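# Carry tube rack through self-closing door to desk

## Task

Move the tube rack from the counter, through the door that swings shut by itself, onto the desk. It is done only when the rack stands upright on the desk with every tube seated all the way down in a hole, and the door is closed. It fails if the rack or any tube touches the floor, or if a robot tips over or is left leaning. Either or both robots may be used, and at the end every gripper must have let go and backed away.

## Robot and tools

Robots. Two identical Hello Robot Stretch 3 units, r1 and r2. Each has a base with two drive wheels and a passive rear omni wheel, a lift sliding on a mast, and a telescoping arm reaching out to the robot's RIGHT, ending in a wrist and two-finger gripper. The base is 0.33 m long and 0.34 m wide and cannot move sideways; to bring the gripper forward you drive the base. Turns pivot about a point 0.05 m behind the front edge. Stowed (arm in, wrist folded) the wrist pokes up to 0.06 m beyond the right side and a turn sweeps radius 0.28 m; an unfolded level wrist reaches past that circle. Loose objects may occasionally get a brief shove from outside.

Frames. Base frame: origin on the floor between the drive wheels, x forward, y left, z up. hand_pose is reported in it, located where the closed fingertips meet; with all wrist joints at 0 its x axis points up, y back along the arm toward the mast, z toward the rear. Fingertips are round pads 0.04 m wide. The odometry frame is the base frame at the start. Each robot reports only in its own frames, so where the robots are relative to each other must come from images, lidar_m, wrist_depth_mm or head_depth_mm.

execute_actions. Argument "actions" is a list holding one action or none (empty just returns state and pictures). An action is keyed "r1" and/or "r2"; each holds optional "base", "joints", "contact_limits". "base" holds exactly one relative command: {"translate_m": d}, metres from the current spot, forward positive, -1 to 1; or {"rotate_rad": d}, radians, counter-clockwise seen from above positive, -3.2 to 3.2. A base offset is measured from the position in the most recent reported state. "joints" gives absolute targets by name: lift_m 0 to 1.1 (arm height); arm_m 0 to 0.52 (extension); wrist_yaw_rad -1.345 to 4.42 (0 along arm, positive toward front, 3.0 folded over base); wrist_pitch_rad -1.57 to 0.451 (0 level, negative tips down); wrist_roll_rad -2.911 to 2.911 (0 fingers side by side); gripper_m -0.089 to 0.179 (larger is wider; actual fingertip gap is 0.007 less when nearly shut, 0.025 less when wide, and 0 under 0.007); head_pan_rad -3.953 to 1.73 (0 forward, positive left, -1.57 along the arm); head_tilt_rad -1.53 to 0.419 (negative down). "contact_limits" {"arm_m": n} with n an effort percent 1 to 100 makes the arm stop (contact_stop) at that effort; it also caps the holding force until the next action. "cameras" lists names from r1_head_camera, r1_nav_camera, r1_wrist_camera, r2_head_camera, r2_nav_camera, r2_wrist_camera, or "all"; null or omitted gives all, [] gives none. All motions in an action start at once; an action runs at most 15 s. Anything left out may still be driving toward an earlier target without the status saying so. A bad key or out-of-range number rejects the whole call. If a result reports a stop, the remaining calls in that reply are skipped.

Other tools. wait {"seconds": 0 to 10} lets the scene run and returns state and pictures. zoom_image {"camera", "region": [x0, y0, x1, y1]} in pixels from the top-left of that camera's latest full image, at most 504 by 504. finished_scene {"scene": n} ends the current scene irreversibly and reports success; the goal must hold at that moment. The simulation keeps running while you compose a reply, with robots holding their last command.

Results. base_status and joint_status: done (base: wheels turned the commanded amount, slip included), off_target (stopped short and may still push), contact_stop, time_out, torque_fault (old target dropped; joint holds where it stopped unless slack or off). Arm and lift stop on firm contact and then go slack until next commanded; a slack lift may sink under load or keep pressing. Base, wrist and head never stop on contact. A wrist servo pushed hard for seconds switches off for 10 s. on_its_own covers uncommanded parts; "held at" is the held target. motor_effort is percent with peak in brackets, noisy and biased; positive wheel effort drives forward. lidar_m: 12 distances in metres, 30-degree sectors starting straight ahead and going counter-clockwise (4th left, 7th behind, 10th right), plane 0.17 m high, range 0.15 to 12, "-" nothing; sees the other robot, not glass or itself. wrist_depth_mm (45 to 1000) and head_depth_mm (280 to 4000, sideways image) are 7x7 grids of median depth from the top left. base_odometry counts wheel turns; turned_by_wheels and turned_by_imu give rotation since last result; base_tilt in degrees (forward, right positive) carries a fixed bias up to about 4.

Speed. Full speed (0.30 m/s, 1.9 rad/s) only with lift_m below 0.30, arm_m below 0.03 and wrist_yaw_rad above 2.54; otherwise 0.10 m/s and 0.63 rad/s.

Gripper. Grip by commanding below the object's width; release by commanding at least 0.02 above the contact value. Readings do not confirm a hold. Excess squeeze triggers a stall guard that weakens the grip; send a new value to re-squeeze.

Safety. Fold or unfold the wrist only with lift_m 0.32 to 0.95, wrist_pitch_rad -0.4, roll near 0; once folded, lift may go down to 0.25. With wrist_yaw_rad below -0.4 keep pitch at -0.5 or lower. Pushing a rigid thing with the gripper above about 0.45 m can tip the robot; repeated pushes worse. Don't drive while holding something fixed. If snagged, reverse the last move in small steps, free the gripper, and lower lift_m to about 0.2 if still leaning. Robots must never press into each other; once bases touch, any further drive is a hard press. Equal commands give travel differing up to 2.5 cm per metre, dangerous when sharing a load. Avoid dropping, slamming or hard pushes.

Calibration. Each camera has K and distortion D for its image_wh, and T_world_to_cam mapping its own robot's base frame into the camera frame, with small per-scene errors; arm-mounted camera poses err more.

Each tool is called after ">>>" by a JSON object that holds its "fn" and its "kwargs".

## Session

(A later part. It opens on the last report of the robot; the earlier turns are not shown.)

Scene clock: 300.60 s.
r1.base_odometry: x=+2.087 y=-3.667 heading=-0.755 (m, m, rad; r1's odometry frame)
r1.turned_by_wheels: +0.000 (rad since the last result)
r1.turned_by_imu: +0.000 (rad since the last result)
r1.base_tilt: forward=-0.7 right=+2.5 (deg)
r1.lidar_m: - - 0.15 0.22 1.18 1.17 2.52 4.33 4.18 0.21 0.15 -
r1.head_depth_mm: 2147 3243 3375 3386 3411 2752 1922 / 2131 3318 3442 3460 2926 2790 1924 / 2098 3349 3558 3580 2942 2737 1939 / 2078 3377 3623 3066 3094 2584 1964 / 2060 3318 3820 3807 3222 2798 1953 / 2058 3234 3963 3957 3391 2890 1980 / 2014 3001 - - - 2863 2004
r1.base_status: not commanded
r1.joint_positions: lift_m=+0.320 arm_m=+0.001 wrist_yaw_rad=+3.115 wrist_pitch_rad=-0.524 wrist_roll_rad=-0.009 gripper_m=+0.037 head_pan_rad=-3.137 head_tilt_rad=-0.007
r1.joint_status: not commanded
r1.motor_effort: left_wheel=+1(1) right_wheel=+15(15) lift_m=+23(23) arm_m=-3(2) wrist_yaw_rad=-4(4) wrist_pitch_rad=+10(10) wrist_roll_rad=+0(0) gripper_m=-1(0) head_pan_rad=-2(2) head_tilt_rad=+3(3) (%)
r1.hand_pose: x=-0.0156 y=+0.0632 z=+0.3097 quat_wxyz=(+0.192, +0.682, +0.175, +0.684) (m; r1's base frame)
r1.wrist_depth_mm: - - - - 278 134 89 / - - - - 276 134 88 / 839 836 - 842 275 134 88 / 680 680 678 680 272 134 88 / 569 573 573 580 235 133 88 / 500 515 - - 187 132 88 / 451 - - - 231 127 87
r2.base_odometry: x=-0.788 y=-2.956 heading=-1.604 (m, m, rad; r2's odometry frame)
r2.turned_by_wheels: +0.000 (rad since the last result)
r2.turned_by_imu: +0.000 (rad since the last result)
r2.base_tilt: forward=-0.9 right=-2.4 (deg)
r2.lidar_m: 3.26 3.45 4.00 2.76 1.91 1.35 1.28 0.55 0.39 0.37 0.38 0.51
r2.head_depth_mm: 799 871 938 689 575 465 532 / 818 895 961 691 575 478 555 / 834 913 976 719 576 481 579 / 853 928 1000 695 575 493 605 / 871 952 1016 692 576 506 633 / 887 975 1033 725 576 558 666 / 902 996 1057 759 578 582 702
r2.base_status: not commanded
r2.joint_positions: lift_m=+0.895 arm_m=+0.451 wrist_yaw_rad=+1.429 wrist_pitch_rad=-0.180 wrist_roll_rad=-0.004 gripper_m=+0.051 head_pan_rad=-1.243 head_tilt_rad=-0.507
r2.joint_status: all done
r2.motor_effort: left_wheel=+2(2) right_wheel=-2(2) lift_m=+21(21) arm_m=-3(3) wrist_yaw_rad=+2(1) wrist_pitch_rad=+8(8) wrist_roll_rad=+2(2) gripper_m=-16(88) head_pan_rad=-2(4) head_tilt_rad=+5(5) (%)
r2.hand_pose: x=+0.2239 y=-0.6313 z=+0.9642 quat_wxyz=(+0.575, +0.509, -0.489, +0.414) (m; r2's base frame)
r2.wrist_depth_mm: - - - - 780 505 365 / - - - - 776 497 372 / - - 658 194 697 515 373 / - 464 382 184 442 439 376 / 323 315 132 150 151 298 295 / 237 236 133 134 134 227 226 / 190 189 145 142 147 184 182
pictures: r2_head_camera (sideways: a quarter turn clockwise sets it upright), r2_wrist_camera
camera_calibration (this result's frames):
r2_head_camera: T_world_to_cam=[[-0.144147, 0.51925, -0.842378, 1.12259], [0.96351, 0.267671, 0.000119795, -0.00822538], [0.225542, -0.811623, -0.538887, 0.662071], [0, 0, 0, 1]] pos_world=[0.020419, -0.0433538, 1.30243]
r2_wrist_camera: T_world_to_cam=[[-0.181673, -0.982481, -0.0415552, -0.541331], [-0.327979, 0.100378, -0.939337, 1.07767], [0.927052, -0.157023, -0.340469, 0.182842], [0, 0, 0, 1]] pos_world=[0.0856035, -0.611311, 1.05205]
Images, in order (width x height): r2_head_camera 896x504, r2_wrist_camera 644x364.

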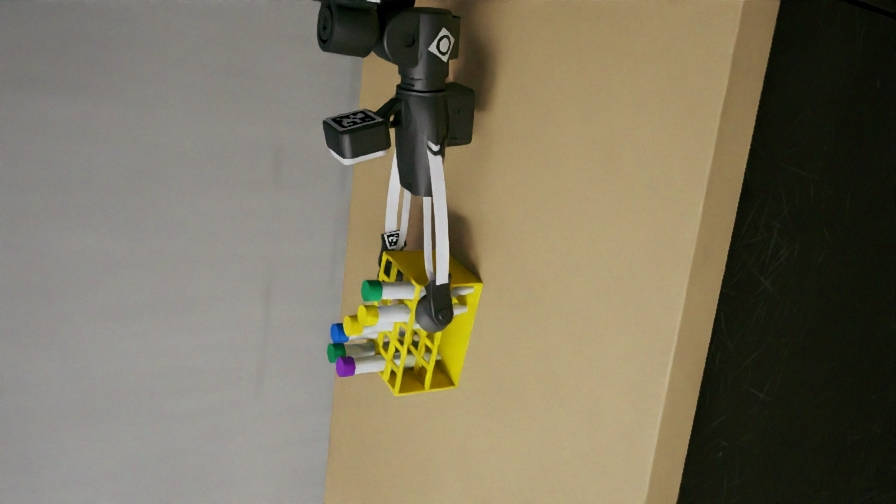

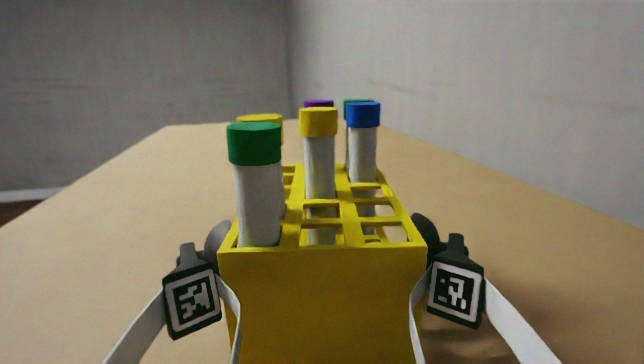

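>>> {"fn": "execute_actions", "kwargs": {"actions": [{"r2":{"joints":{"gripper_m":0.03}}}], "cameras": []}}

>>> {"fn": "execute_actions", "kwargs": {"actions": [{"r2":{"joints":{"lift_m":0.93}}}], "cameras": ["r2_wrist_camera","r2_head_camera"]}}

Scene clock: 303.93 s.
r1.base_odometry: x=+2.087 y=-3.667 heading=-0.755 (m, m, rad; r1's odometry frame)
r1.turned_by_wheels: +0.000 (rad since the last result)
r1.turned_by_imu: +0.000 (rad since the last result)
r1.base_tilt: forward=-0.7 right=+2.5 (deg)
r1.lidar_m: - - 0.15 0.22 1.19 1.17 2.52 4.29 4.16 0.21 0.15 -
r1.head_depth_mm: 2146 3245 3314 3410 3440 2721 1914 / 2109 3351 3459 3449 2869 2742 1940 / 2096 3375 3505 3525 3026 2737 1956 / 2084 3341 3676 3085 3095 2565 1964 / 2057 3306 3735 3820 3220 2857 1980 / 2031 3232 3862 3896 3275 2877 1993 / 2022 3027 - - - 2911 2017
r1.base_status: not commanded
r1.joint_positions: lift_m=+0.320 arm_m=+0.001 wrist_yaw_rad=+3.115 wrist_pitch_rad=-0.524 wrist_roll_rad=-0.009 gripper_m=+0.037 head_pan_rad=-3.137 head_tilt_rad=-0.007
r1.joint_status: not commanded
r1.motor_effort: left_wheel=+1(1) right_wheel=+15(15) lift_m=+23(23) arm_m=-2(2) wrist_yaw_rad=-4(4) wrist_pitch_rad=+9(10) wrist_roll_rad=+0(0) gripper_m=+0(0) head_pan_rad=-2(3) head_tilt_rad=+2(2) (%)
r1.hand_pose: x=-0.0156 y=+0.0632 z=+0.3097 quat_wxyz=(+0.192, +0.682, +0.175, +0.684) (m; r1's base frame)
r1.wrist_depth_mm: - - - - 277 134 89 / - - - - 276 134 88 / 840 837 - 809 275 133 88 / 670 671 686 682 272 133 88 / 573 570 566 580 236 133 88 / 503 510 - - 187 132 88 / 452 - - - 232 127 87
r2.base_odometry: x=-0.788 y=-2.956 heading=-1.604 (m, m, rad; r2's odometry frame)
r2.turned_by_wheels: +0.000 (rad since the last result)
r2.turned_by_imu: +0.000 (rad since the last result)
r2.base_tilt: forward=-0.9 right=-2.4 (deg)
r2.lidar_m: 3.25 3.45 3.97 2.75 1.90 1.34 1.28 0.55 0.39 0.37 0.38 0.51
r2.head_depth_mm: 801 874 937 693 575 464 531 / 815 890 962 692 574 477 554 / 834 911 975 721 575 481 578 / 851 930 997 694 575 493 605 / 870 951 1017 693 577 507 635 / 888 977 1034 724 577 557 666 / 906 998 1060 755 577 581 703
r2.base_status: not commanded
r2.joint_positions: lift_m=+0.895 arm_m=+0.451 wrist_yaw_rad=+1.429 wrist_pitch_rad=-0.180 wrist_roll_rad=-0.004 gripper_m=+0.031 head_pan_rad=-1.243 head_tilt_rad=-0.507
r2.joint_status: all done
r2.motor_effort: left_wheel=+2(2) right_wheel=-2(1) lift_m=+21(21) arm_m=-3(3) wrist_yaw_rad=+1(1) wrist_pitch_rad=+7(8) wrist_roll_rad=+2(2) gripper_m=-24(89) head_pan_rad=-4(3) head_tilt_rad=+5(5) (%)
r2.hand_pose: x=+0.2239 y=-0.6313 z=+0.9643 quat_wxyz=(+0.575, +0.509, -0.489, +0.414) (m; r2's base frame)
r2.wrist_depth_mm: - - - - 762 497 364 / - - - - 796 504 372 / - - 643 195 697 513 374 / - 462 385 183 441 440 379 / 315 314 134 151 155 298 296 / 239 237 134 134 135 228 225 / 190 188 145 143 148 183 181
pictures: none
No camera images: the call's "cameras" was empty. Leave "cameras" out to get every camera's image.

Scene clock: 305.07 s.
r1.base_odometry: x=+2.087 y=-3.667 heading=-0.755 (m, m, rad; r1's odometry frame)
r1.turned_by_wheels: +0.000 (rad since the last result)
r1.turned_by_imu: +0.000 (rad since the last result)
r1.base_tilt: forward=-0.7 right=+2.5 (deg)
r1.lidar_m: - - 0.15 0.22 1.19 1.17 2.52 4.33 4.18 0.21 0.15 -
r1.head_depth_mm: 2163 3287 3305 3345 3442 2677 1919 / 2129 3363 3417 3523 2940 2707 1933 / 2099 3378 3533 3589 2982 2760 1949 / 2075 3341 3688 3184 3087 2587 1964 / 2039 3267 3724 3873 3294 2819 1962 / 2050 3180 3849 3930 3342 2821 1985 / 2039 3050 3975 - - 2923 2004
r1.base_status: not commanded
r1.joint_positions: lift_m=+0.320 arm_m=+0.001 wrist_yaw_rad=+3.115 wrist_pitch_rad=-0.524 wrist_roll_rad=-0.009 gripper_m=+0.037 head_pan_rad=-3.137 head_tilt_rad=-0.007
r1.joint_status: not commanded
r1.motor_effort: left_wheel=+1(1) right_wheel=+15(15) lift_m=+23(23) arm_m=-2(2) wrist_yaw_rad=-4(4) wrist_pitch_rad=+10(10) wrist_roll_rad=+0(0) gripper_m=-1(1) head_pan_rad=-1(2) head_tilt_rad=+3(2) (%)
r1.hand_pose: x=-0.0156 y=+0.0632 z=+0.3097 quat_wxyz=(+0.192, +0.682, +0.175, +0.684) (m; r1's base frame)
r1.wrist_depth_mm: - - - - 278 135 89 / - - - - 275 134 88 / 825 830 - 833 274 134 88 / 675 681 677 679 273 133 88 / 573 575 575 572 235 133 88 / 502 515 - - 186 132 87 / 448 - - - 233 127 87
r2.base_odometry: x=-0.788 y=-2.956 heading=-1.604 (m, m, rad; r2's odometry frame)
r2.turned_by_wheels: +0.000 (rad since the last result)
r2.turned_by_imu: +0.000 (rad since the last result)
r2.base_tilt: forward=-1.0 right=-2.3 (deg)
r2.lidar_m: 3.26 3.45 3.98 2.75 1.91 1.34 1.28 0.55 0.39 0.37 0.38 0.51
r2.head_depth_mm: 802 872 939 721 573 464 532 / 816 890 961 706 575 477 553 / 834 913 978 721 575 480 577 / 852 932 1004 700 575 492 605 / 870 953 720 697 576 507 635 / 886 971 1032 724 577 558 666 / 907 997 1059 759 577 583 705
r2.base_status: not commanded
r2.joint_positions: lift_m=+0.930 arm_m=+0.451 wrist_yaw_rad=+1.429 wrist_pitch_rad=-0.188 wrist_roll_rad=-0.004 gripper_m=+0.037 head_pan_rad=-1.243 head_tilt_rad=-0.507
r2.joint_status: all done
r2.on_its_own: gripper_m is held at +0.036, not at your +0.030, by its stall guard, which is still easing
r2.motor_effort: left_wheel=+2(2) right_wheel=-3(2) lift_m=+27(26) arm_m=-3(3) wrist_yaw_rad=+2(1) wrist_pitch_rad=+10(11) wrist_roll_rad=+2(2) gripper_m=-16(24) head_pan_rad=-4(2) head_tilt_rad=+5(5) (%)
r2.hand_pose: x=+0.2234 y=-0.6312 z=+0.9970 quat_wxyz=(+0.577, +0.511, -0.487, +0.412) (m; r2's base frame)
r2.wrist_depth_mm: - - - - 771 495 368 / - - - - 779 500 371 / - - 778 197 737 516 376 / - 566 471 183 527 487 381 / 410 381 136 150 155 364 357 / 292 289 134 134 135 278 275 / 233 230 144 143 147 225 224
pictures: r2_head_camera (sideways: a quarter turn clockwise sets it upright), r2_wrist_camera
camera_calibration (this result's frames):
r2_head_camera: T_world_to_cam=[[-0.144138, 0.519253, -0.842378, 1.12259], [0.963515, 0.267654, 0.000119795, -0.00822541], [0.225528, -0.811627, -0.538887, 0.662071], [0, 0, 0, 1]] pos_world=[0.0204182, -0.043354, 1.30243]
r2_wrist_camera: T_world_to_cam=[[-0.182006, -0.982429, -0.0413144, -0.540126], [-0.335242, 0.101496, -0.936649, 1.10788], [0.924385, -0.156625, -0.347824, 0.202687], [0, 0, 0, 1]] pos_world=[0.0857405, -0.611335, 1.08588]
Images, in order (width x height): r2_head_camera 896x504, r2_wrist_camera 644x364.

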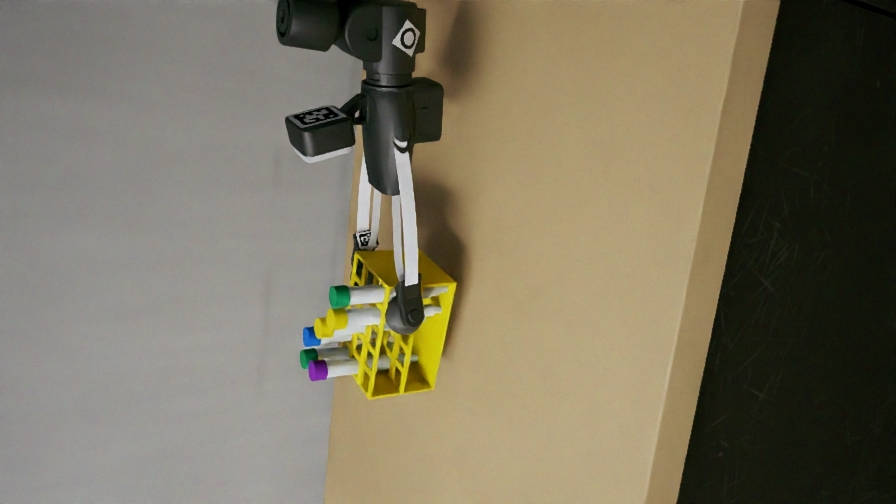

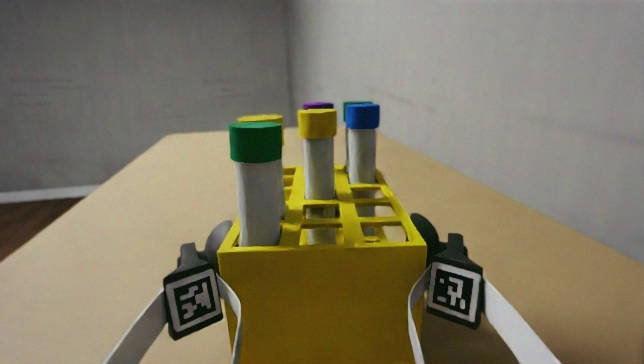

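>>> {"fn": "execute_actions", "kwargs": {"actions": [{"r2":{"joints":{"gripper_m":0.047}}}], "cameras": []}}

>>> {"fn": "wait", "kwargs": {"seconds": 5}}

Scene clock: 307.17 s.
r1.base_odometry: x=+2.087 y=-3.667 heading=-0.755 (m, m, rad; r1's odometry frame)
r1.turned_by_wheels: +0.000 (rad since the last result)
r1.turned_by_imu: +0.000 (rad since the last result)
r1.base_tilt: forward=-0.7 right=+2.5 (deg)
r1.lidar_m: - - 0.15 0.22 1.18 1.17 2.51 4.30 4.19 0.21 0.15 -
r1.head_depth_mm: 2175 3273 3348 3407 3444 2688 1918 / 2151 3323 3385 3463 2903 2700 1930 / 2085 3355 3584 3516 2982 2715 1953 / 2079 3341 3675 3231 3102 2575 1962 / 2057 3308 3755 3772 3205 2849 1982 / 2040 3284 3925 3929 3332 2849 1988 / 2027 3011 - - - 2884 2008
r1.base_status: not commanded
r1.joint_positions: lift_m=+0.320 arm_m=+0.001 wrist_yaw_rad=+3.115 wrist_pitch_rad=-0.524 wrist_roll_rad=-0.009 gripper_m=+0.037 head_pan_rad=-3.137 head_tilt_rad=-0.007
r1.joint_status: not commanded
r1.motor_effort: left_wheel=+1(1) right_wheel=+15(15) lift_m=+24(23) arm_m=-2(2) wrist_yaw_rad=-4(4) wrist_pitch_rad=+9(10) wrist_roll_rad=+0(0) gripper_m=-1(1) head_pan_rad=-2(1) head_tilt_rad=+2(3) (%)
r1.hand_pose: x=-0.0156 y=+0.0632 z=+0.3097 quat_wxyz=(+0.192, +0.682, +0.175, +0.684) (m; r1's base frame)
r1.wrist_depth_mm: - - - - 279 135 89 / - - - - 275 134 88 / 836 831 - 835 273 134 88 / 677 682 678 685 271 133 88 / 580 568 575 580 235 133 88 / 495 515 - - 187 132 88 / 451 - - - 232 127 87
r2.base_odometry: x=-0.788 y=-2.956 heading=-1.604 (m, m, rad; r2's odometry frame)
r2.turned_by_wheels: +0.000 (rad since the last result)
r2.turned_by_imu: +0.000 (rad since the last result)
r2.base_tilt: forward=-0.9 right=-2.4 (deg)
r2.lidar_m: 3.23 3.43 4.01 2.76 1.90 1.34 1.27 0.55 0.39 0.37 0.38 0.51
r2.head_depth_mm: 802 871 937 722 572 463 532 / 817 890 965 707 574 477 554 / 834 911 980 721 575 480 578 / 851 929 1001 701 575 492 606 / 869 953 722 693 576 507 635 / 890 976 1035 726 575 557 667 / 905 999 1056 756 579 582 701
r2.base_status: not commanded
r2.joint_positions: lift_m=+0.930 arm_m=+0.451 wrist_yaw_rad=+1.429 wrist_pitch_rad=-0.188 wrist_roll_rad=-0.004 gripper_m=+0.048 head_pan_rad=-1.243 head_tilt_rad=-0.507
r2.joint_status: all done
r2.motor_effort: left_wheel=+2(2) right_wheel=-2(2) lift_m=+27(27) arm_m=-3(3) wrist_yaw_rad=+1(1) wrist_pitch_rad=+10(10) wrist_roll_rad=+2(2) gripper_m=-17(17) head_pan_rad=-3(3) head_tilt_rad=+5(5) (%)
r2.hand_pose: x=+0.2234 y=-0.6312 z=+0.9970 quat_wxyz=(+0.577, +0.511, -0.487, +0.412) (m; r2's base frame)
r2.wrist_depth_mm: - - - - 762 494 368 / - - - - 794 506 371 / - - 794 196 761 511 376 / - 569 467 182 538 482 378 / 416 381 136 150 156 365 357 / 291 290 134 135 135 278 274 / 233 232 144 142 147 226 223
pictures: none
No camera images: the call's "cameras" was empty. Leave "cameras" out to get every camera's image.

Scene clock: 312.17 s.
r1.base_odometry: x=+2.087 y=-3.667 heading=-0.755 (m, m, rad; r1's odometry frame)
r1.turned_by_wheels: +0.000 (rad since the last result)
r1.turned_by_imu: +0.001 (rad since the last result)
r1.base_tilt: forward=-0.7 right=+2.6 (deg)
r1.lidar_m: - - 0.15 0.22 1.18 1.17 2.52 4.30 4.17 0.21 0.15 -
r1.head_depth_mm: 2163 3222 3327 3359 3415 2685 1920 / 2136 3354 3462 3494 2940 2749 1936 / 2093 3430 3529 3561 2983 2741 1955 / 2067 3328 3636 3220 3077 2609 1957 / 2062 3302 3776 3856 3205 2840 1990 / 2060 3247 3842 4000 3356 2899 1986 / 2033 3021 - - - 2936 1998
r1.base_status: not commanded
r1.joint_positions: lift_m=+0.320 arm_m=+0.001 wrist_yaw_rad=+3.115 wrist_pitch_rad=-0.524 wrist_roll_rad=-0.009 gripper_m=+0.037 head_pan_rad=-3.137 head_tilt_rad=-0.007
r1.joint_status: not commanded
r1.motor_effort: left_wheel=+1(1) right_wheel=+15(15) lift_m=+23(23) arm_m=-2(2) wrist_yaw_rad=-4(4) wrist_pitch_rad=+10(10) wrist_roll_rad=+0(0) gripper_m=-1(1) head_pan_rad=-1(1) head_tilt_rad=+1(3) (%)
r1.hand_pose: x=-0.0156 y=+0.0632 z=+0.3097 quat_wxyz=(+0.192, +0.682, +0.175, +0.684) (m; r1's base frame)
r1.wrist_depth_mm: - - - - 277 135 89 / - - - - 274 134 88 / 820 820 - 836 273 134 88 / 692 675 678 680 272 133 88 / 570 574 574 581 236 133 88 / 500 513 - - 186 132 88 / 452 - - - 232 127 87
r2.base_odometry: x=-0.788 y=-2.956 heading=-1.604 (m, m, rad; r2's odometry frame)
r2.turned_by_wheels: +0.000 (rad since the last result)
r2.turned_by_imu: -0.001 (rad since the last result)
r2.base_tilt: forward=-0.9 right=-2.5 (deg)
r2.lidar_m: 3.24 3.44 3.99 2.76 1.91 1.35 1.28 0.55 0.39 0.37 0.38 0.51
r2.head_depth_mm: 799 870 939 721 574 464 532 / 818 892 961 705 574 477 555 / 834 907 977 723 576 482 579 / 853 931 1005 703 576 492 605 / 867 955 719 692 577 509 635 / 891 974 1033 726 576 556 667 / 904 996 1057 759 578 583 703
r2.base_status: not commanded
r2.joint_positions: lift_m=+0.930 arm_m=+0.451 wrist_yaw_rad=+1.429 wrist_pitch_rad=-0.188 wrist_roll_rad=-0.004 gripper_m=+0.048 head_pan_rad=-1.243 head_tilt_rad=-0.507
r2.joint_status: all done
r2.motor_effort: left_wheel=+2(2) right_wheel=-2(2) lift_m=+27(27) arm_m=-3(3) wrist_yaw_rad=+1(1) wrist_pitch_rad=+10(10) wrist_roll_rad=+2(2) gripper_m=-17(17) head_pan_rad=-3(3) head_tilt_rad=+5(5) (%)
r2.hand_pose: x=+0.2234 y=-0.6312 z=+0.9970 quat_wxyz=(+0.577, +0.511, -0.487, +0.412) (m; r2's base frame)
r2.wrist_depth_mm: - - - - 774 497 366 / - - - - 804 501 371 / - - 777 196 741 513 378 / - 571 468 182 541 481 380 / 414 384 136 150 156 363 357 / 290 290 134 135 135 280 277 / 232 232 145 143 147 226 222
wait: 5.00 s; at rest by 0.27 s
pictures: r1_head_camera (sideways: a quarter turn clockwise sets it upright), r1_nav_camera (sideways: a quarter turn counterclockwise sets it upright), r1_wrist_camera, r2_head_camera (sideways: a quarter turn clockwise sets it upright), r2_nav_camera (sideways: a quarter turn counterclockwise sets it upright), r2_wrist_camera
camera_calibration (this result's frames):
r1_head_camera: T_world_to_cam=[[0.056318, -0.0548737, -0.996904, 1.31894], [-0.0441304, -0.997649, 0.0524217, -0.0669351], [-0.997437, 0.0410415, -0.0586072, 0.0388915], [0, 0, 0, 1]] pos_world=[-0.0384421, 0.00400102, 1.32064]
r1_nav_camera: T_world_to_cam=[[-0.0469802, -0.0194585, 0.998706, -1.26532], [0.0515617, 0.99843, 0.0218786, 0.0263869], [-0.997564, 0.0525228, -0.0459032, 0.0224216], [0, 0, 0, 1]] pos_world=[-0.0384387, -0.0521444, 1.26414]
r1_wrist_camera: T_world_to_cam=[[0.999597, 0.0283292, 0.0015871, 0.0202253], [0.0191683, -0.632998, -0.773916, 0.318446], [-0.0209198, 0.773635, -0.633286, 0.309983], [0, 0, 0, 1]] pos_world=[-0.0198365, -0.0388109, 0.442726]
r2_head_camera: T_world_to_cam=[[-0.144138, 0.519253, -0.842378, 1.12259], [0.963515, 0.267654, 0.000119795, -0.00822541], [0.225528, -0.811627, -0.538887, 0.662071], [0, 0, 0, 1]] pos_world=[0.0204182, -0.043354, 1.30243]
r2_nav_camera: T_world_to_cam=[[0.21894, -0.478889, 0.850136, -1.06547], [-0.944923, -0.321298, 0.0623615, -0.0250002], [0.243283, -0.816966, -0.522858, 0.641757], [0, 0, 0, 1]] pos_world=[0.0535228, 0.00601941, 1.2429]
r2_wrist_camera: T_world_to_cam=[[-0.182006, -0.982429, -0.0413143, -0.540126], [-0.335242, 0.101496, -0.936649, 1.10788], [0.924385, -0.156625, -0.347824, 0.202687], [0, 0, 0, 1]] pos_world=[0.0857405, -0.611335, 1.08588]
Images, in order (width x height): r1_head_camera 896x504, r1_nav_camera 672x504, r1_wrist_camera 644x364, r2_head_camera 896x504, r2_nav_camera 672x504, r2_wrist_camera 644x364.

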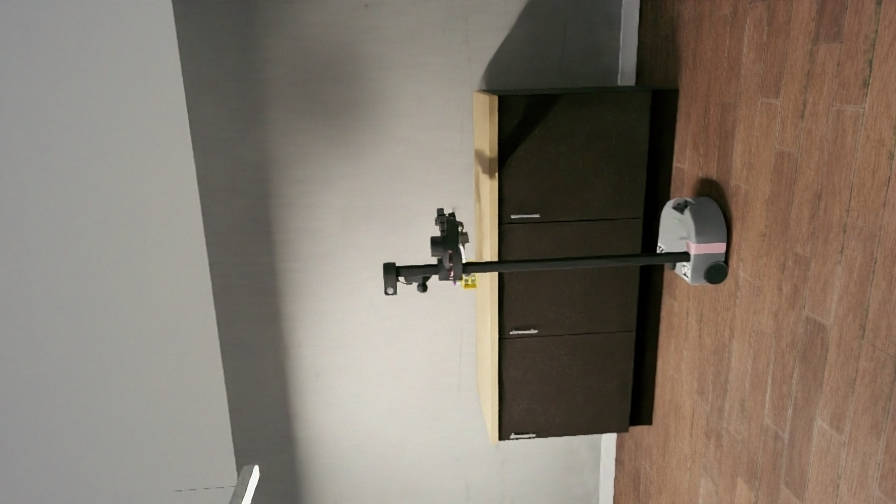

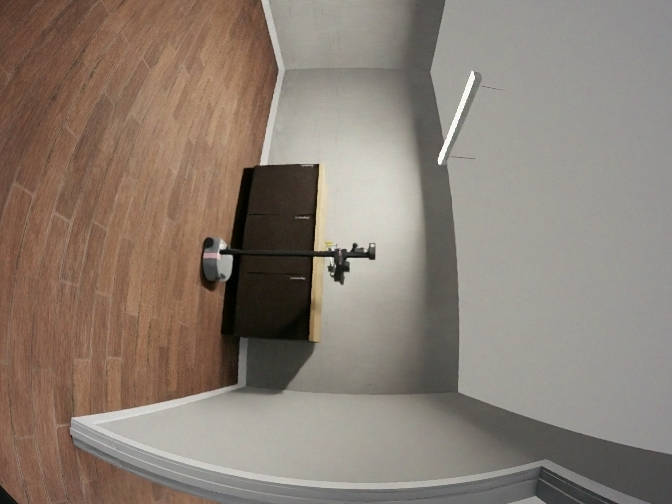

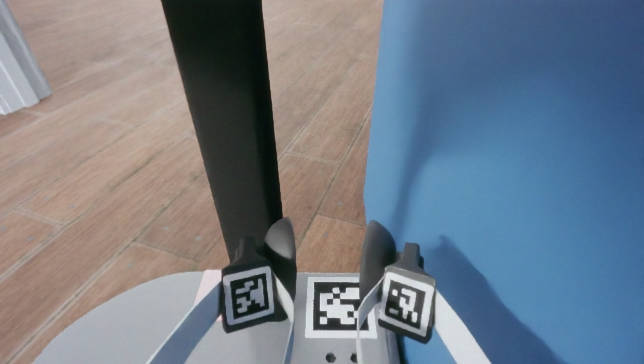

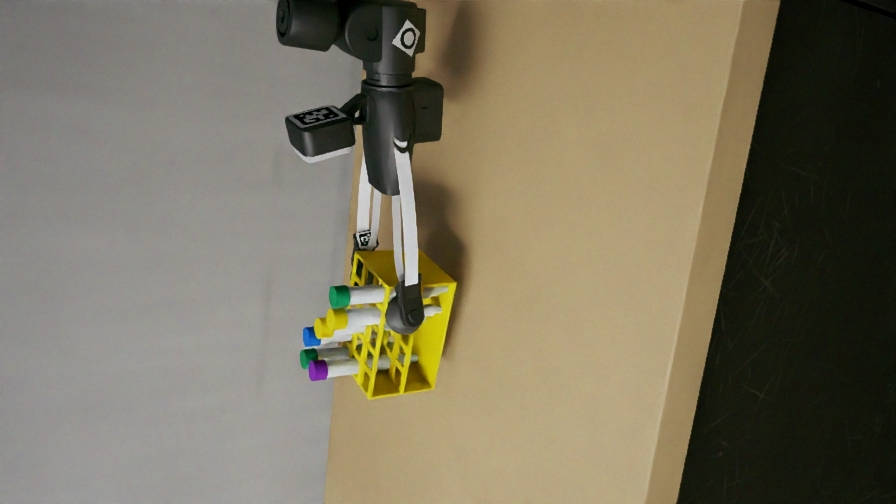

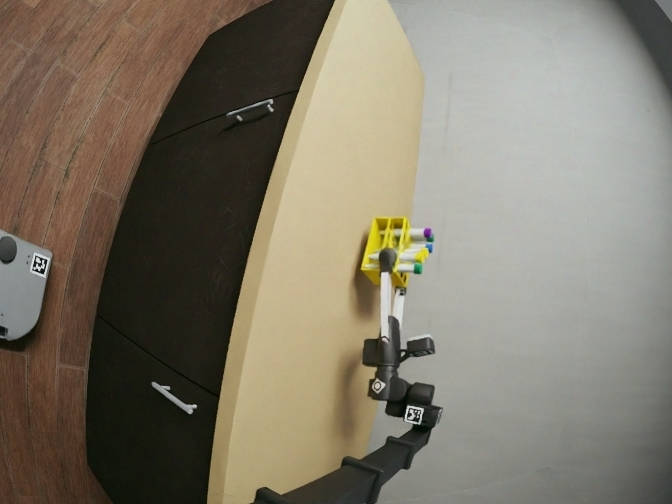

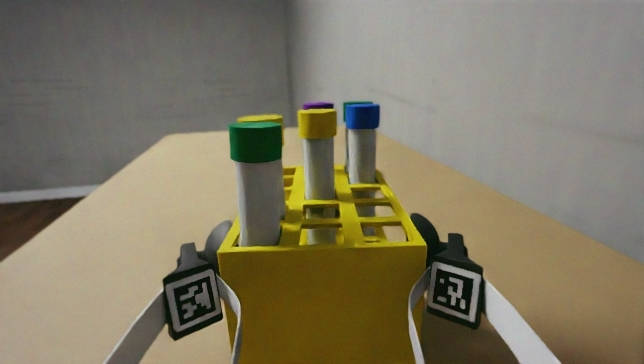

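>>> {"fn": "execute_actions", "kwargs": {"actions": [{"r2":{"base":{"rotate_rad":1.97},"joints":{"arm_m":0.0,"lift_m":0.95,"head_pan_rad":-0.3,"head_tilt_rad":-0.9}}}], "cameras": []}}

>>> {"fn": "execute_actions", "kwargs": {"actions": [{"r2":{"base":{"translate_m":0.3},"joints":{"wrist_yaw_rad":2.6,"lift_m":0.6,"head_pan_rad":0,"head_tilt_rad":-1.2}}}], "cameras": ["r2_wrist_camera","r2_head_camera","r2_nav_camera"]}}

Scene clock: 324.57 s.
r1.base_odometry: x=+2.087 y=-3.667 heading=-0.755 (m, m, rad; r1's odometry frame)
r1.turned_by_wheels: +0.000 (rad since the last result)
r1.turned_by_imu: +0.001 (rad since the last result)
r1.base_tilt: forward=-0.7 right=+2.5 (deg)
r1.lidar_m: - - 0.15 0.22 1.18 1.17 2.64 4.33 4.17 0.21 0.15 -
r1.head_depth_mm: 2169 3188 3413 3363 3400 2715 1901 / 2140 3374 3367 3485 2899 2729 1950 / 2112 3418 3551 3620 3032 2807 1951 / 2089 3374 3621 3131 3100 2718 1959 / 2075 3309 3707 3737 3196 2813 1991 / 2035 3263 3946 3972 3284 2851 1981 / 2029 2986 - - - 2880 2000
r1.base_status: not commanded
r1.joint_positions: lift_m=+0.320 arm_m=+0.001 wrist_yaw_rad=+3.115 wrist_pitch_rad=-0.524 wrist_roll_rad=-0.009 gripper_m=+0.037 head_pan_rad=-3.137 head_tilt_rad=-0.007
r1.joint_status: not commanded
r1.motor_effort: left_wheel=+2(1) right_wheel=+15(15) lift_m=+23(23) arm_m=-2(2) wrist_yaw_rad=-4(4) wrist_pitch_rad=+9(10) wrist_roll_rad=+0(0) gripper_m=-1(1) head_pan_rad=-2(2) head_tilt_rad=+3(3) (%)
r1.hand_pose: x=-0.0156 y=+0.0632 z=+0.3097 quat_wxyz=(+0.192, +0.682, +0.175, +0.684) (m; r1's base frame)
r1.wrist_depth_mm: - - - - 277 134 89 / - - - - 276 134 88 / 848 828 - 822 274 134 88 / 683 679 678 674 272 133 88 / 574 573 578 572 236 133 88 / 495 517 - - 186 132 88 / 453 - - - 232 127 87
r2.base_odometry: x=-0.788 y=-2.956 heading=+0.366 (m, m, rad; r2's odometry frame)
r2.turned_by_wheels: +1.970 (rad since the last result)
r2.turned_by_imu: +1.932 (rad since the last result)
r2.base_tilt: forward=-0.9 right=-2.4 (deg)
r2.lidar_m: 2.60 1.41 1.27 0.64 0.41 0.37 0.38 0.46 0.92 3.39 4.07 3.77
r2.head_depth_mm: 2846 2261 377 349 1456 1240 1137 / 2838 2143 301 319 1424 1268 1140 / 2825 2268 398 1558 1409 1263 1140 / 2802 2256 1901 1618 1418 1262 1135 / 2695 2261 1888 1601 1414 1258 1131 / 2535 2250 1875 1618 1401 1256 1131 / 2394 2245 1882 1609 1407 1248 1130
r2.base_status: done
r2.joint_positions: lift_m=+0.950 arm_m=+0.001 wrist_yaw_rad=+1.429 wrist_pitch_rad=-0.189 wrist_roll_rad=-0.004 gripper_m=+0.048 head_pan_rad=-0.307 head_tilt_rad=-0.889
r2.joint_status: all done
r2.motor_effort: left_wheel=-3(7) right_wheel=+3(8) lift_m=+26(24) arm_m=-3(4) wrist_yaw_rad=+1(1) wrist_pitch_rad=+11(11) wrist_roll_rad=+2(2) gripper_m=-17(17) head_pan_rad=+1(30) head_tilt_rad=-7(42) (%)
r2.hand_pose: x=+0.2233 y=-0.1804 z=+1.0168 quat_wxyz=(+0.577, +0.511, -0.487, +0.412) (m; r2's base frame)
r2.wrist_depth_mm: - - - - - - - / - - - - - - - / - - - 201 - - - / - - - 200 - - - / - - 136 150 156 - - / - - 134 134 134 - - / - - 145 143 147 - -
pictures: none
No camera images: the call's "cameras" was empty. Leave "cameras" out to get every camera's image.

Scene clock: 328.83 s.
r1.base_odometry: x=+2.087 y=-3.667 heading=-0.755 (m, m, rad; r1's odometry frame)
r1.turned_by_wheels: +0.000 (rad since the last result)
r1.turned_by_imu: +0.001 (rad since the last result)
r1.base_tilt: forward=-0.7 right=+2.5 (deg)
r1.lidar_m: - - 0.15 0.22 1.18 1.17 2.35 4.32 4.18 0.21 0.15 -
r1.head_depth_mm: 2135 3275 3331 3396 3437 2718 1906 / 2144 3358 3468 3485 2923 2746 1919 / 2090 3417 3557 3534 2994 2754 1939 / 2109 3336 3642 3268 3031 2471 1955 / 2053 3336 3763 3840 3259 2780 1970 / 2022 3232 3869 3943 3357 2843 1987 / 2045 2996 - - - 2864 2006
r1.base_status: not commanded
r1.joint_positions: lift_m=+0.320 arm_m=+0.001 wrist_yaw_rad=+3.115 wrist_pitch_rad=-0.524 wrist_roll_rad=-0.009 gripper_m=+0.037 head_pan_rad=-3.137 head_tilt_rad=-0.007
r1.joint_status: not commanded
r1.motor_effort: left_wheel=+1(1) right_wheel=+15(15) lift_m=+23(23) arm_m=-2(2) wrist_yaw_rad=-4(4) wrist_pitch_rad=+10(10) wrist_roll_rad=+0(0) gripper_m=-1(0) head_pan_rad=-1(1) head_tilt_rad=+2(2) (%)
r1.hand_pose: x=-0.0156 y=+0.0632 z=+0.3097 quat_wxyz=(+0.192, +0.682, +0.175, +0.684) (m; r1's base frame)
r1.wrist_depth_mm: - - - - 279 135 89 / - - - - 276 134 88 / 821 838 - 847 274 133 88 / 674 688 675 682 273 133 88 / 577 576 576 576 236 133 88 / 499 514 - - 187 132 88 / 453 - - - 232 127 87
r2.base_odometry: x=-0.507 y=-2.849 heading=+0.366 (m, m, rad; r2's odometry frame)
r2.turned_by_wheels: +0.000 (rad since the last result)
r2.turned_by_imu: +0.000 (rad since the last result)
r2.base_tilt: forward=-0.9 right=-2.4 (deg)
r2.lidar_m: 2.29 1.30 1.17 1.18 0.71 0.65 0.66 0.80 3.00 3.48 3.86 2.52
r2.head_depth_mm: 1733 1600 1479 1376 1290 1237 - / 1734 1587 1468 1377 1286 1214 1142 / 1720 1589 1472 1376 1278 - - / 1717 1585 1468 1365 1278 1219 - / 1709 1569 1468 1358 1248 1211 - / 1700 1558 1459 1354 579 1181 1114 / 1693 1562 1445 1352 1232 1189 1145
r2.base_status: done
r2.joint_positions: lift_m=+0.600 arm_m=+0.001 wrist_yaw_rad=+2.597 wrist_pitch_rad=-0.189 wrist_roll_rad=-0.004 gripper_m=+0.048 head_pan_rad=-0.007 head_tilt_rad=-1.185
r2.joint_status: all done
r2.motor_effort: left_wheel=-3(4) right_wheel=+3(6) lift_m=+22(32) arm_m=-3(3) wrist_yaw_rad=+3(4) wrist_pitch_rad=+11(11) wrist_roll_rad=+2(2) gripper_m=-17(17) head_pan_rad=+2(19) head_tilt_rad=-9(38) (%)
r2.hand_pose: x=+0.1067 y=+0.0659 z=+0.6670 quat_wxyz=(+0.254, +0.695, -0.124, +0.662) (m; r2's base frame)
r2.wrist_depth_mm: 979 - - - - - - / - - - - - - - / - - - 197 - - - / - - - 183 - - - / - - 136 151 156 - - / - - 134 135 135 - - / - - 145 143 146 - 977
pictures: r2_head_camera (sideways: a quarter turn clockwise sets it upright), r2_nav_camera (sideways: a quarter turn counterclockwise sets it upright), r2_wrist_camera
camera_calibration (this result's frames):
r2_head_camera: T_world_to_cam=[[-0.947145, 0.0375316, -0.318604, 0.445065], [0.051537, 0.998035, -0.0356402, 0.0438769], [0.31664, -0.0501763, -0.947218, 1.19244], [0, 0, 0, 1]] pos_world=[0.0417062, -0.000662707, 1.27286]
r2_nav_camera: T_world_to_cam=[[0.941611, 0.0463272, 0.333501, -0.396734], [0.0318711, -0.998305, 0.0486909, -0.0131102], [0.335192, -0.0352189, -0.941491, 1.18554], [0, 0, 0, 1]] pos_world=[-0.0233961, 0.0470449, 1.24912]
r2_wrist_camera: T_world_to_cam=[[0.832704, -0.552179, -0.0412714, -0.0267144], [-0.225156, -0.269562, -0.936291, 0.701416], [0.505875, 0.788945, -0.348792, 0.287904], [0, 0, 0, 1]] pos_world=[0.0345298, -0.0528168, 0.756046]
Images, in order (width x height): r2_head_camera 896x504, r2_nav_camera 672x504, r2_wrist_camera 644x364.

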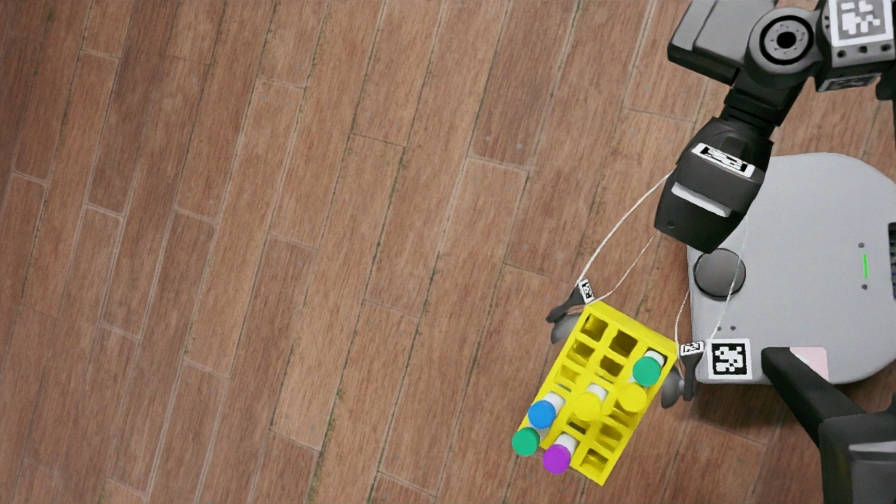

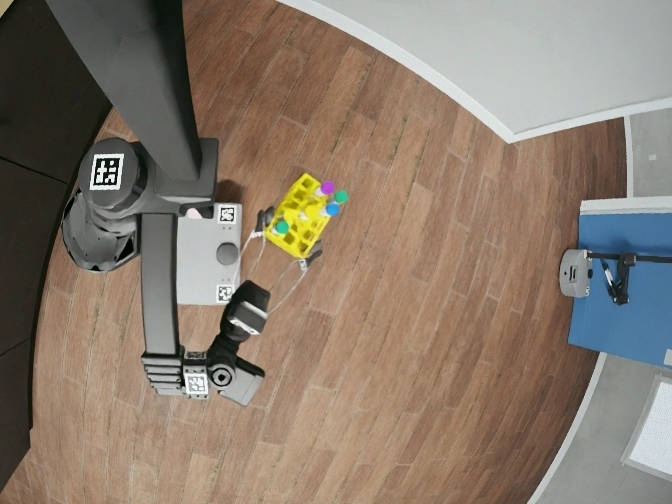

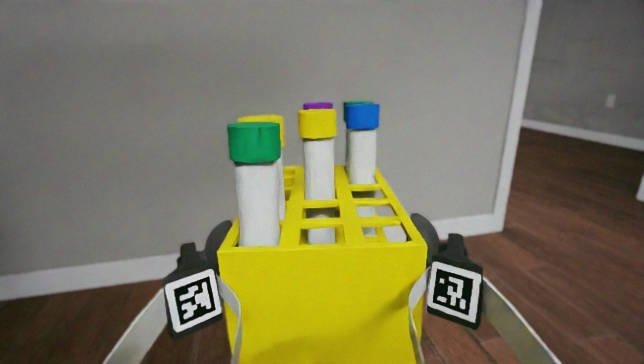

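>>> {"fn": "execute_actions", "kwargs": {"actions": [{"r2":{"joints":{"lift_m":0.29,"head_tilt_rad":-0.8}}}], "cameras": []}}

>>> {"fn": "execute_actions", "kwargs": {"actions": [{"r2":{"base":{"translate_m":1.0}}}], "cameras": ["r2_wrist_camera"]}}

>>> {"fn": "execute_actions", "kwargs": {"actions": [{"r2":{"base":{"translate_m":0.5}}}], "cameras": ["r2_nav_camera"]}}

Scene clock: 336.73 s.
r1.base_odometry: x=+2.087 y=-3.667 heading=-0.755 (m, m, rad; r1's odometry frame)
r1.turned_by_wheels: +0.000 (rad since the last result)
r1.turned_by_imu: +0.001 (rad since the last result)
r1.base_tilt: forward=-0.7 right=+2.5 (deg)
r1.lidar_m: - - 0.15 0.22 1.18 1.17 2.34 4.34 4.18 0.21 0.15 -
r1.head_depth_mm: 2145 3309 3299 3405 3381 2692 1910 / 2143 3366 3368 3439 2885 2732 1932 / 2116 3411 3515 3586 2963 2770 1926 / 2087 3384 3665 3339 3040 2374 1951 / 2088 3257 3757 3812 3234 2685 1967 / 2036 3223 3956 3954 3393 2873 1997 / 2038 3015 - - - 2925 2020
r1.base_status: not commanded
r1.joint_positions: lift_m=+0.320 arm_m=+0.001 wrist_yaw_rad=+3.115 wrist_pitch_rad=-0.524 wrist_roll_rad=-0.009 gripper_m=+0.037 head_pan_rad=-3.137 head_tilt_rad=-0.007
r1.joint_status: not commanded
r1.motor_effort: left_wheel=+1(1) right_wheel=+15(15) lift_m=+24(23) arm_m=-2(2) wrist_yaw_rad=-4(4) wrist_pitch_rad=+9(10) wrist_roll_rad=+0(0) gripper_m=+0(1) head_pan_rad=-1(2) head_tilt_rad=+2(1) (%)
r1.hand_pose: x=-0.0156 y=+0.0632 z=+0.3097 quat_wxyz=(+0.192, +0.682, +0.175, +0.684) (m; r1's base frame)
r1.wrist_depth_mm: - - - - 277 134 89 / - - - - 275 134 88 / 840 829 - 829 275 134 88 / 679 676 684 682 273 133 88 / 571 573 576 579 236 133 88 / 497 509 - - 187 132 88 / 450 - - - 232 127 87
r2.base_odometry: x=-0.507 y=-2.849 heading=+0.366 (m, m, rad; r2's odometry frame)
r2.turned_by_wheels: +0.000 (rad since the last result)
r2.turned_by_imu: -0.001 (rad since the last result)
r2.base_tilt: forward=-0.9 right=-2.5 (deg)
r2.lidar_m: 2.30 1.30 1.17 1.18 0.72 0.65 0.66 0.81 3.00 3.46 3.89 2.52
r2.head_depth_mm: 3078 2634 2120 1738 1492 1308 1157 / 2335 2550 2094 1738 1486 1302 1159 / 2245 2475 2107 1741 1492 1304 1155 / 2185 2366 2081 1732 1479 1295 1155 / 2146 2398 2079 1738 1487 1296 1152 / 2211 2467 2089 1752 1485 1297 1148 / 3396 2614 2098 1738 1487 1301 1149
r2.base_status: not commanded
r2.joint_positions: lift_m=+0.290 arm_m=+0.001 wrist_yaw_rad=+2.597 wrist_pitch_rad=-0.189 wrist_roll_rad=-0.004 gripper_m=+0.048 head_pan_rad=-0.007 head_tilt_rad=-0.804
r2.joint_status: all done
r2.motor_effort: left_wheel=-3(3) right_wheel=+3(3) lift_m=+22(18) arm_m=-3(3) wrist_yaw_rad=+3(3) wrist_pitch_rad=+11(11) wrist_roll_rad=+2(2) gripper_m=-16(17) head_pan_rad=+1(2) head_tilt_rad=+3(36) (%)
r2.hand_pose: x=+0.1067 y=+0.0659 z=+0.3570 quat_wxyz=(+0.254, +0.695, -0.124, +0.662) (m; r2's base frame)
r2.wrist_depth_mm: - - - - - - - / - - - - - - - / - - - 196 - - - / - - - 183 - - - / 1000 - 136 150 156 939 933 / 760 756 134 134 135 715 703 / 595 596 145 143 147 575 577
pictures: none
No camera images: the call's "cameras" was empty. Leave "cameras" out to get every camera's image.

Scene clock: 341.83 s.
r1.base_odometry: x=+2.087 y=-3.667 heading=-0.755 (m, m, rad; r1's odometry frame)
r1.turned_by_wheels: +0.000 (rad since the last result)
r1.turned_by_imu: +0.001 (rad since the last result)
r1.base_tilt: forward=-0.7 right=+2.5 (deg)
r1.lidar_m: - - 0.15 0.22 1.19 1.17 1.36 4.30 4.17 0.21 0.15 -
r1.head_depth_mm: 2166 3278 3338 3343 3410 2705 1899 / 2141 3353 3396 3496 2930 2750 1910 / 2125 3402 3524 3544 2972 1551 1491 / 2089 3310 3640 3306 3056 2798 1638 / 2071 3337 3810 3785 3221 2818 1826 / 2036 3206 3931 - 3354 2852 1999 / 2034 3039 3959 - - 2892 1998
r1.base_status: not commanded
r1.joint_positions: lift_m=+0.320 arm_m=+0.001 wrist_yaw_rad=+3.115 wrist_pitch_rad=-0.524 wrist_roll_rad=-0.009 gripper_m=+0.037 head_pan_rad=-3.137 head_tilt_rad=-0.007
r1.joint_status: not commanded
r1.motor_effort: left_wheel=+1(1) right_wheel=+15(15) lift_m=+23(23) arm_m=-2(2) wrist_yaw_rad=-4(4) wrist_pitch_rad=+9(10) wrist_roll_rad=+0(0) gripper_m=-1(1) head_pan_rad=-1(2) head_tilt_rad=+2(2) (%)
r1.hand_pose: x=-0.0156 y=+0.0632 z=+0.3097 quat_wxyz=(+0.192, +0.682, +0.175, +0.684) (m; r1's base frame)
r1.wrist_depth_mm: - - - - 277 134 89 / - - - - 276 134 88 / 825 817 - 823 274 134 88 / 684 684 675 680 273 133 88 / 575 573 572 579 235 133 88 / 500 514 - - 187 133 88 / 452 - - - 233 127 87
r2.base_odometry: x=+0.427 y=-2.491 heading=+0.365 (m, m, rad; r2's odometry frame)
r2.turned_by_wheels: +0.000 (rad since the last result)
r2.turned_by_imu: +0.003 (rad since the last result)
r2.base_tilt: forward=-0.9 right=-2.5 (deg)
r2.lidar_m: 1.31 1.56 0.84 0.84 1.02 1.58 1.59 1.96 3.78 3.84 2.84 1.49
r2.head_depth_mm: 1309 1518 1955 1741 1497 1298 1158 / 1301 1508 1768 1734 1489 1310 1156 / 1299 1457 1730 1663 1499 1303 1157 / 1285 1444 1699 1637 1495 1294 1153 / 1260 1390 1692 1704 1491 1302 1159 / 1282 1467 1724 1739 1494 1295 1153 / 1268 1501 1922 1742 1489 1298 1153
r2.base_status: done
r2.joint_positions: lift_m=+0.290 arm_m=+0.001 wrist_yaw_rad=+2.598 wrist_pitch_rad=-0.189 wrist_roll_rad=-0.004 gripper_m=+0.048 head_pan_rad=-0.007 head_tilt_rad=-0.803
r2.joint_status: not commanded
r2.motor_effort: left_wheel=-3(7) right_wheel=+3(8) lift_m=+21(21) arm_m=-3(3) wrist_yaw_rad=+2(2) wrist_pitch_rad=+11(11) wrist_roll_rad=+2(2) gripper_m=-17(17) head_pan_rad=+2(2) head_tilt_rad=+1(3) (%)
r2.hand_pose: x=+0.1065 y=+0.0660 z=+0.3570 quat_wxyz=(+0.254, +0.695, -0.124, +0.662) (m; r2's base frame)
r2.wrist_depth_mm: 723 763 781 831 - - - / 743 786 824 887 - - - / 759 837 850 199 - - - / 818 847 876 191 - - - / 858 887 136 150 156 948 938 / 748 748 135 135 134 713 706 / 593 596 145 143 147 579 579
pictures: r2_wrist_camera
camera_calibration (this result's frames):
r2_wrist_camera: T_world_to_cam=[[0.833023, -0.551697, -0.0412687, -0.0394326], [-0.225031, -0.269745, -0.936269, 0.411138], [0.505405, 0.78922, -0.348852, 0.179837], [0, 0, 0, 1]] pos_world=[0.0344766, -0.0527834, 0.446044]
Images, in order (width x height): r2_wrist_camera 644x364.

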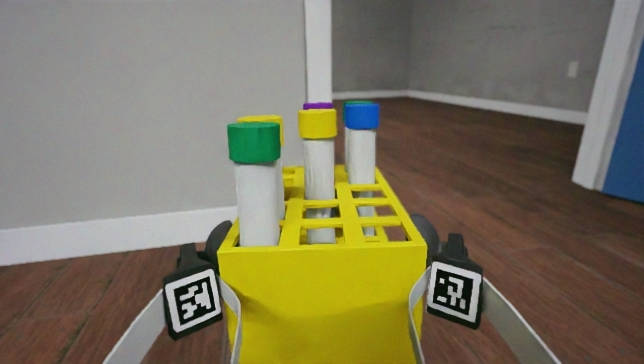

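Scene clock: 345.13 s.
r1.base_odometry: x=+2.087 y=-3.667 heading=-0.755 (m, m, rad; r1's odometry frame)
r1.turned_by_wheels: +0.000 (rad since the last result)
r1.turned_by_imu: +0.000 (rad since the last result)
r1.base_tilt: forward=-0.7 right=+2.5 (deg)
r1.lidar_m: - - 0.15 0.22 1.19 1.17 0.86 4.33 4.17 0.21 0.15 -
r1.head_depth_mm: 2154 3254 3365 3379 3383 2724 1925 / 2148 3326 3443 3494 2872 2393 1778 / 2111 3431 3441 3008 2976 2773 1947 / 2087 3408 3663 3291 3129 2768 1945 / 2044 3276 3745 3842 3258 2824 1989 / 2047 3221 3919 - 3349 2898 1995 / 2036 3034 - - - 2905 2009
r1.base_status: not commanded
r1.joint_positions: lift_m=+0.320 arm_m=+0.001 wrist_yaw_rad=+3.115 wrist_pitch_rad=-0.524 wrist_roll_rad=-0.009 gripper_m=+0.037 head_pan_rad=-3.137 head_tilt_rad=-0.007
r1.joint_status: not commanded
r1.motor_effort: left_wheel=+2(1) right_wheel=+15(15) lift_m=+23(23) arm_m=-2(2) wrist_yaw_rad=-4(4) wrist_pitch_rad=+10(10) wrist_roll_rad=+0(0) gripper_m=+0(0) head_pan_rad=-1(2) head_tilt_rad=+3(3) (%)
r1.hand_pose: x=-0.0156 y=+0.0632 z=+0.3097 quat_wxyz=(+0.192, +0.682, +0.175, +0.684) (m; r1's base frame)
r1.wrist_depth_mm: - - - - 278 135 89 / - - - - 276 134 88 / 827 820 - 835 273 134 88 / 684 681 686 681 271 133 88 / 572 577 574 579 234 133 88 / 497 511 - - 187 132 88 / 449 - - - 232 127 87
r2.base_odometry: x=+0.894 y=-2.313 heading=+0.365 (m, m, rad; r2's odometry frame)
r2.turned_by_wheels: +0.000 (rad since the last result)
r2.turned_by_imu: +0.001 (rad since the last result)
r2.base_tilt: forward=-0.8 right=-2.4 (deg)
r2.lidar_m: 0.81 0.99 4.81 0.69 0.82 1.60 2.06 2.53 3.97 3.69 2.32 0.98
r2.head_depth_mm: 841 966 1147 1398 1496 1301 1154 / 836 961 1131 1384 1489 1306 1159 / 831 954 1130 1257 1335 1299 1159 / 829 955 1118 1004 1304 1296 1158 / 734 888 1045 1237 1428 1298 1153 / 822 945 1102 1343 1481 1303 1159 / 819 940 1099 1374 1483 1300 1151
r2.base_status: done
r2.joint_positions: lift_m=+0.290 arm_m=+0.001 wrist_yaw_rad=+2.598 wrist_pitch_rad=-0.189 wrist_roll_rad=-0.004 gripper_m=+0.048 head_pan_rad=-0.007 head_tilt_rad=-0.802
r2.joint_status: not commanded
r2.motor_effort: left_wheel=-3(7) right_wheel=+3(8) lift_m=+22(22) arm_m=-3(2) wrist_yaw_rad=+2(2) wrist_pitch_rad=+11(11) wrist_roll_rad=+2(2) gripper_m=-17(17) head_pan_rad=+2(2) head_tilt_rad=+2(2) (%)
r2.hand_pose: x=+0.1065 y=+0.0660 z=+0.3570 quat_wxyz=(+0.254, +0.695, -0.124, +0.662) (m; r2's base frame)
r2.wrist_depth_mm: 568 - - - - - 721 / 596 - - - - - 737 / 628 725 - 197 - - 763 / 655 712 - 182 - - 773 / 681 723 136 151 156 935 790 / 703 734 133 134 135 730 719 / 598 592 144 142 147 583 570
pictures: r2_nav_camera (sideways: a quarter turn counterclockwise sets it upright)
camera_calibration (this result's frames):
r2_nav_camera: T_world_to_cam=[[0.748783, 0.0478854, 0.661083, -0.822283], [0.011104, -0.998153, 0.059724, -0.0273746], [0.662722, -0.0373797, -0.747932, 0.931974], [0, 0, 0, 1]] pos_world=[-0.00162358, 0.0468882, 1.24229]
Images, in order (width x height): r2_nav_camera 672x504.

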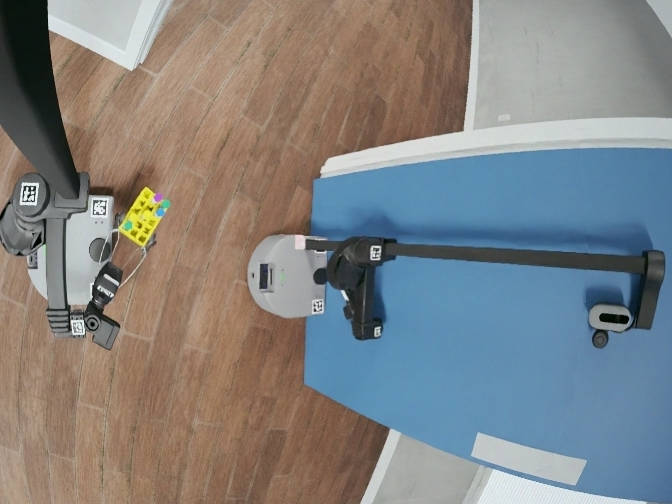

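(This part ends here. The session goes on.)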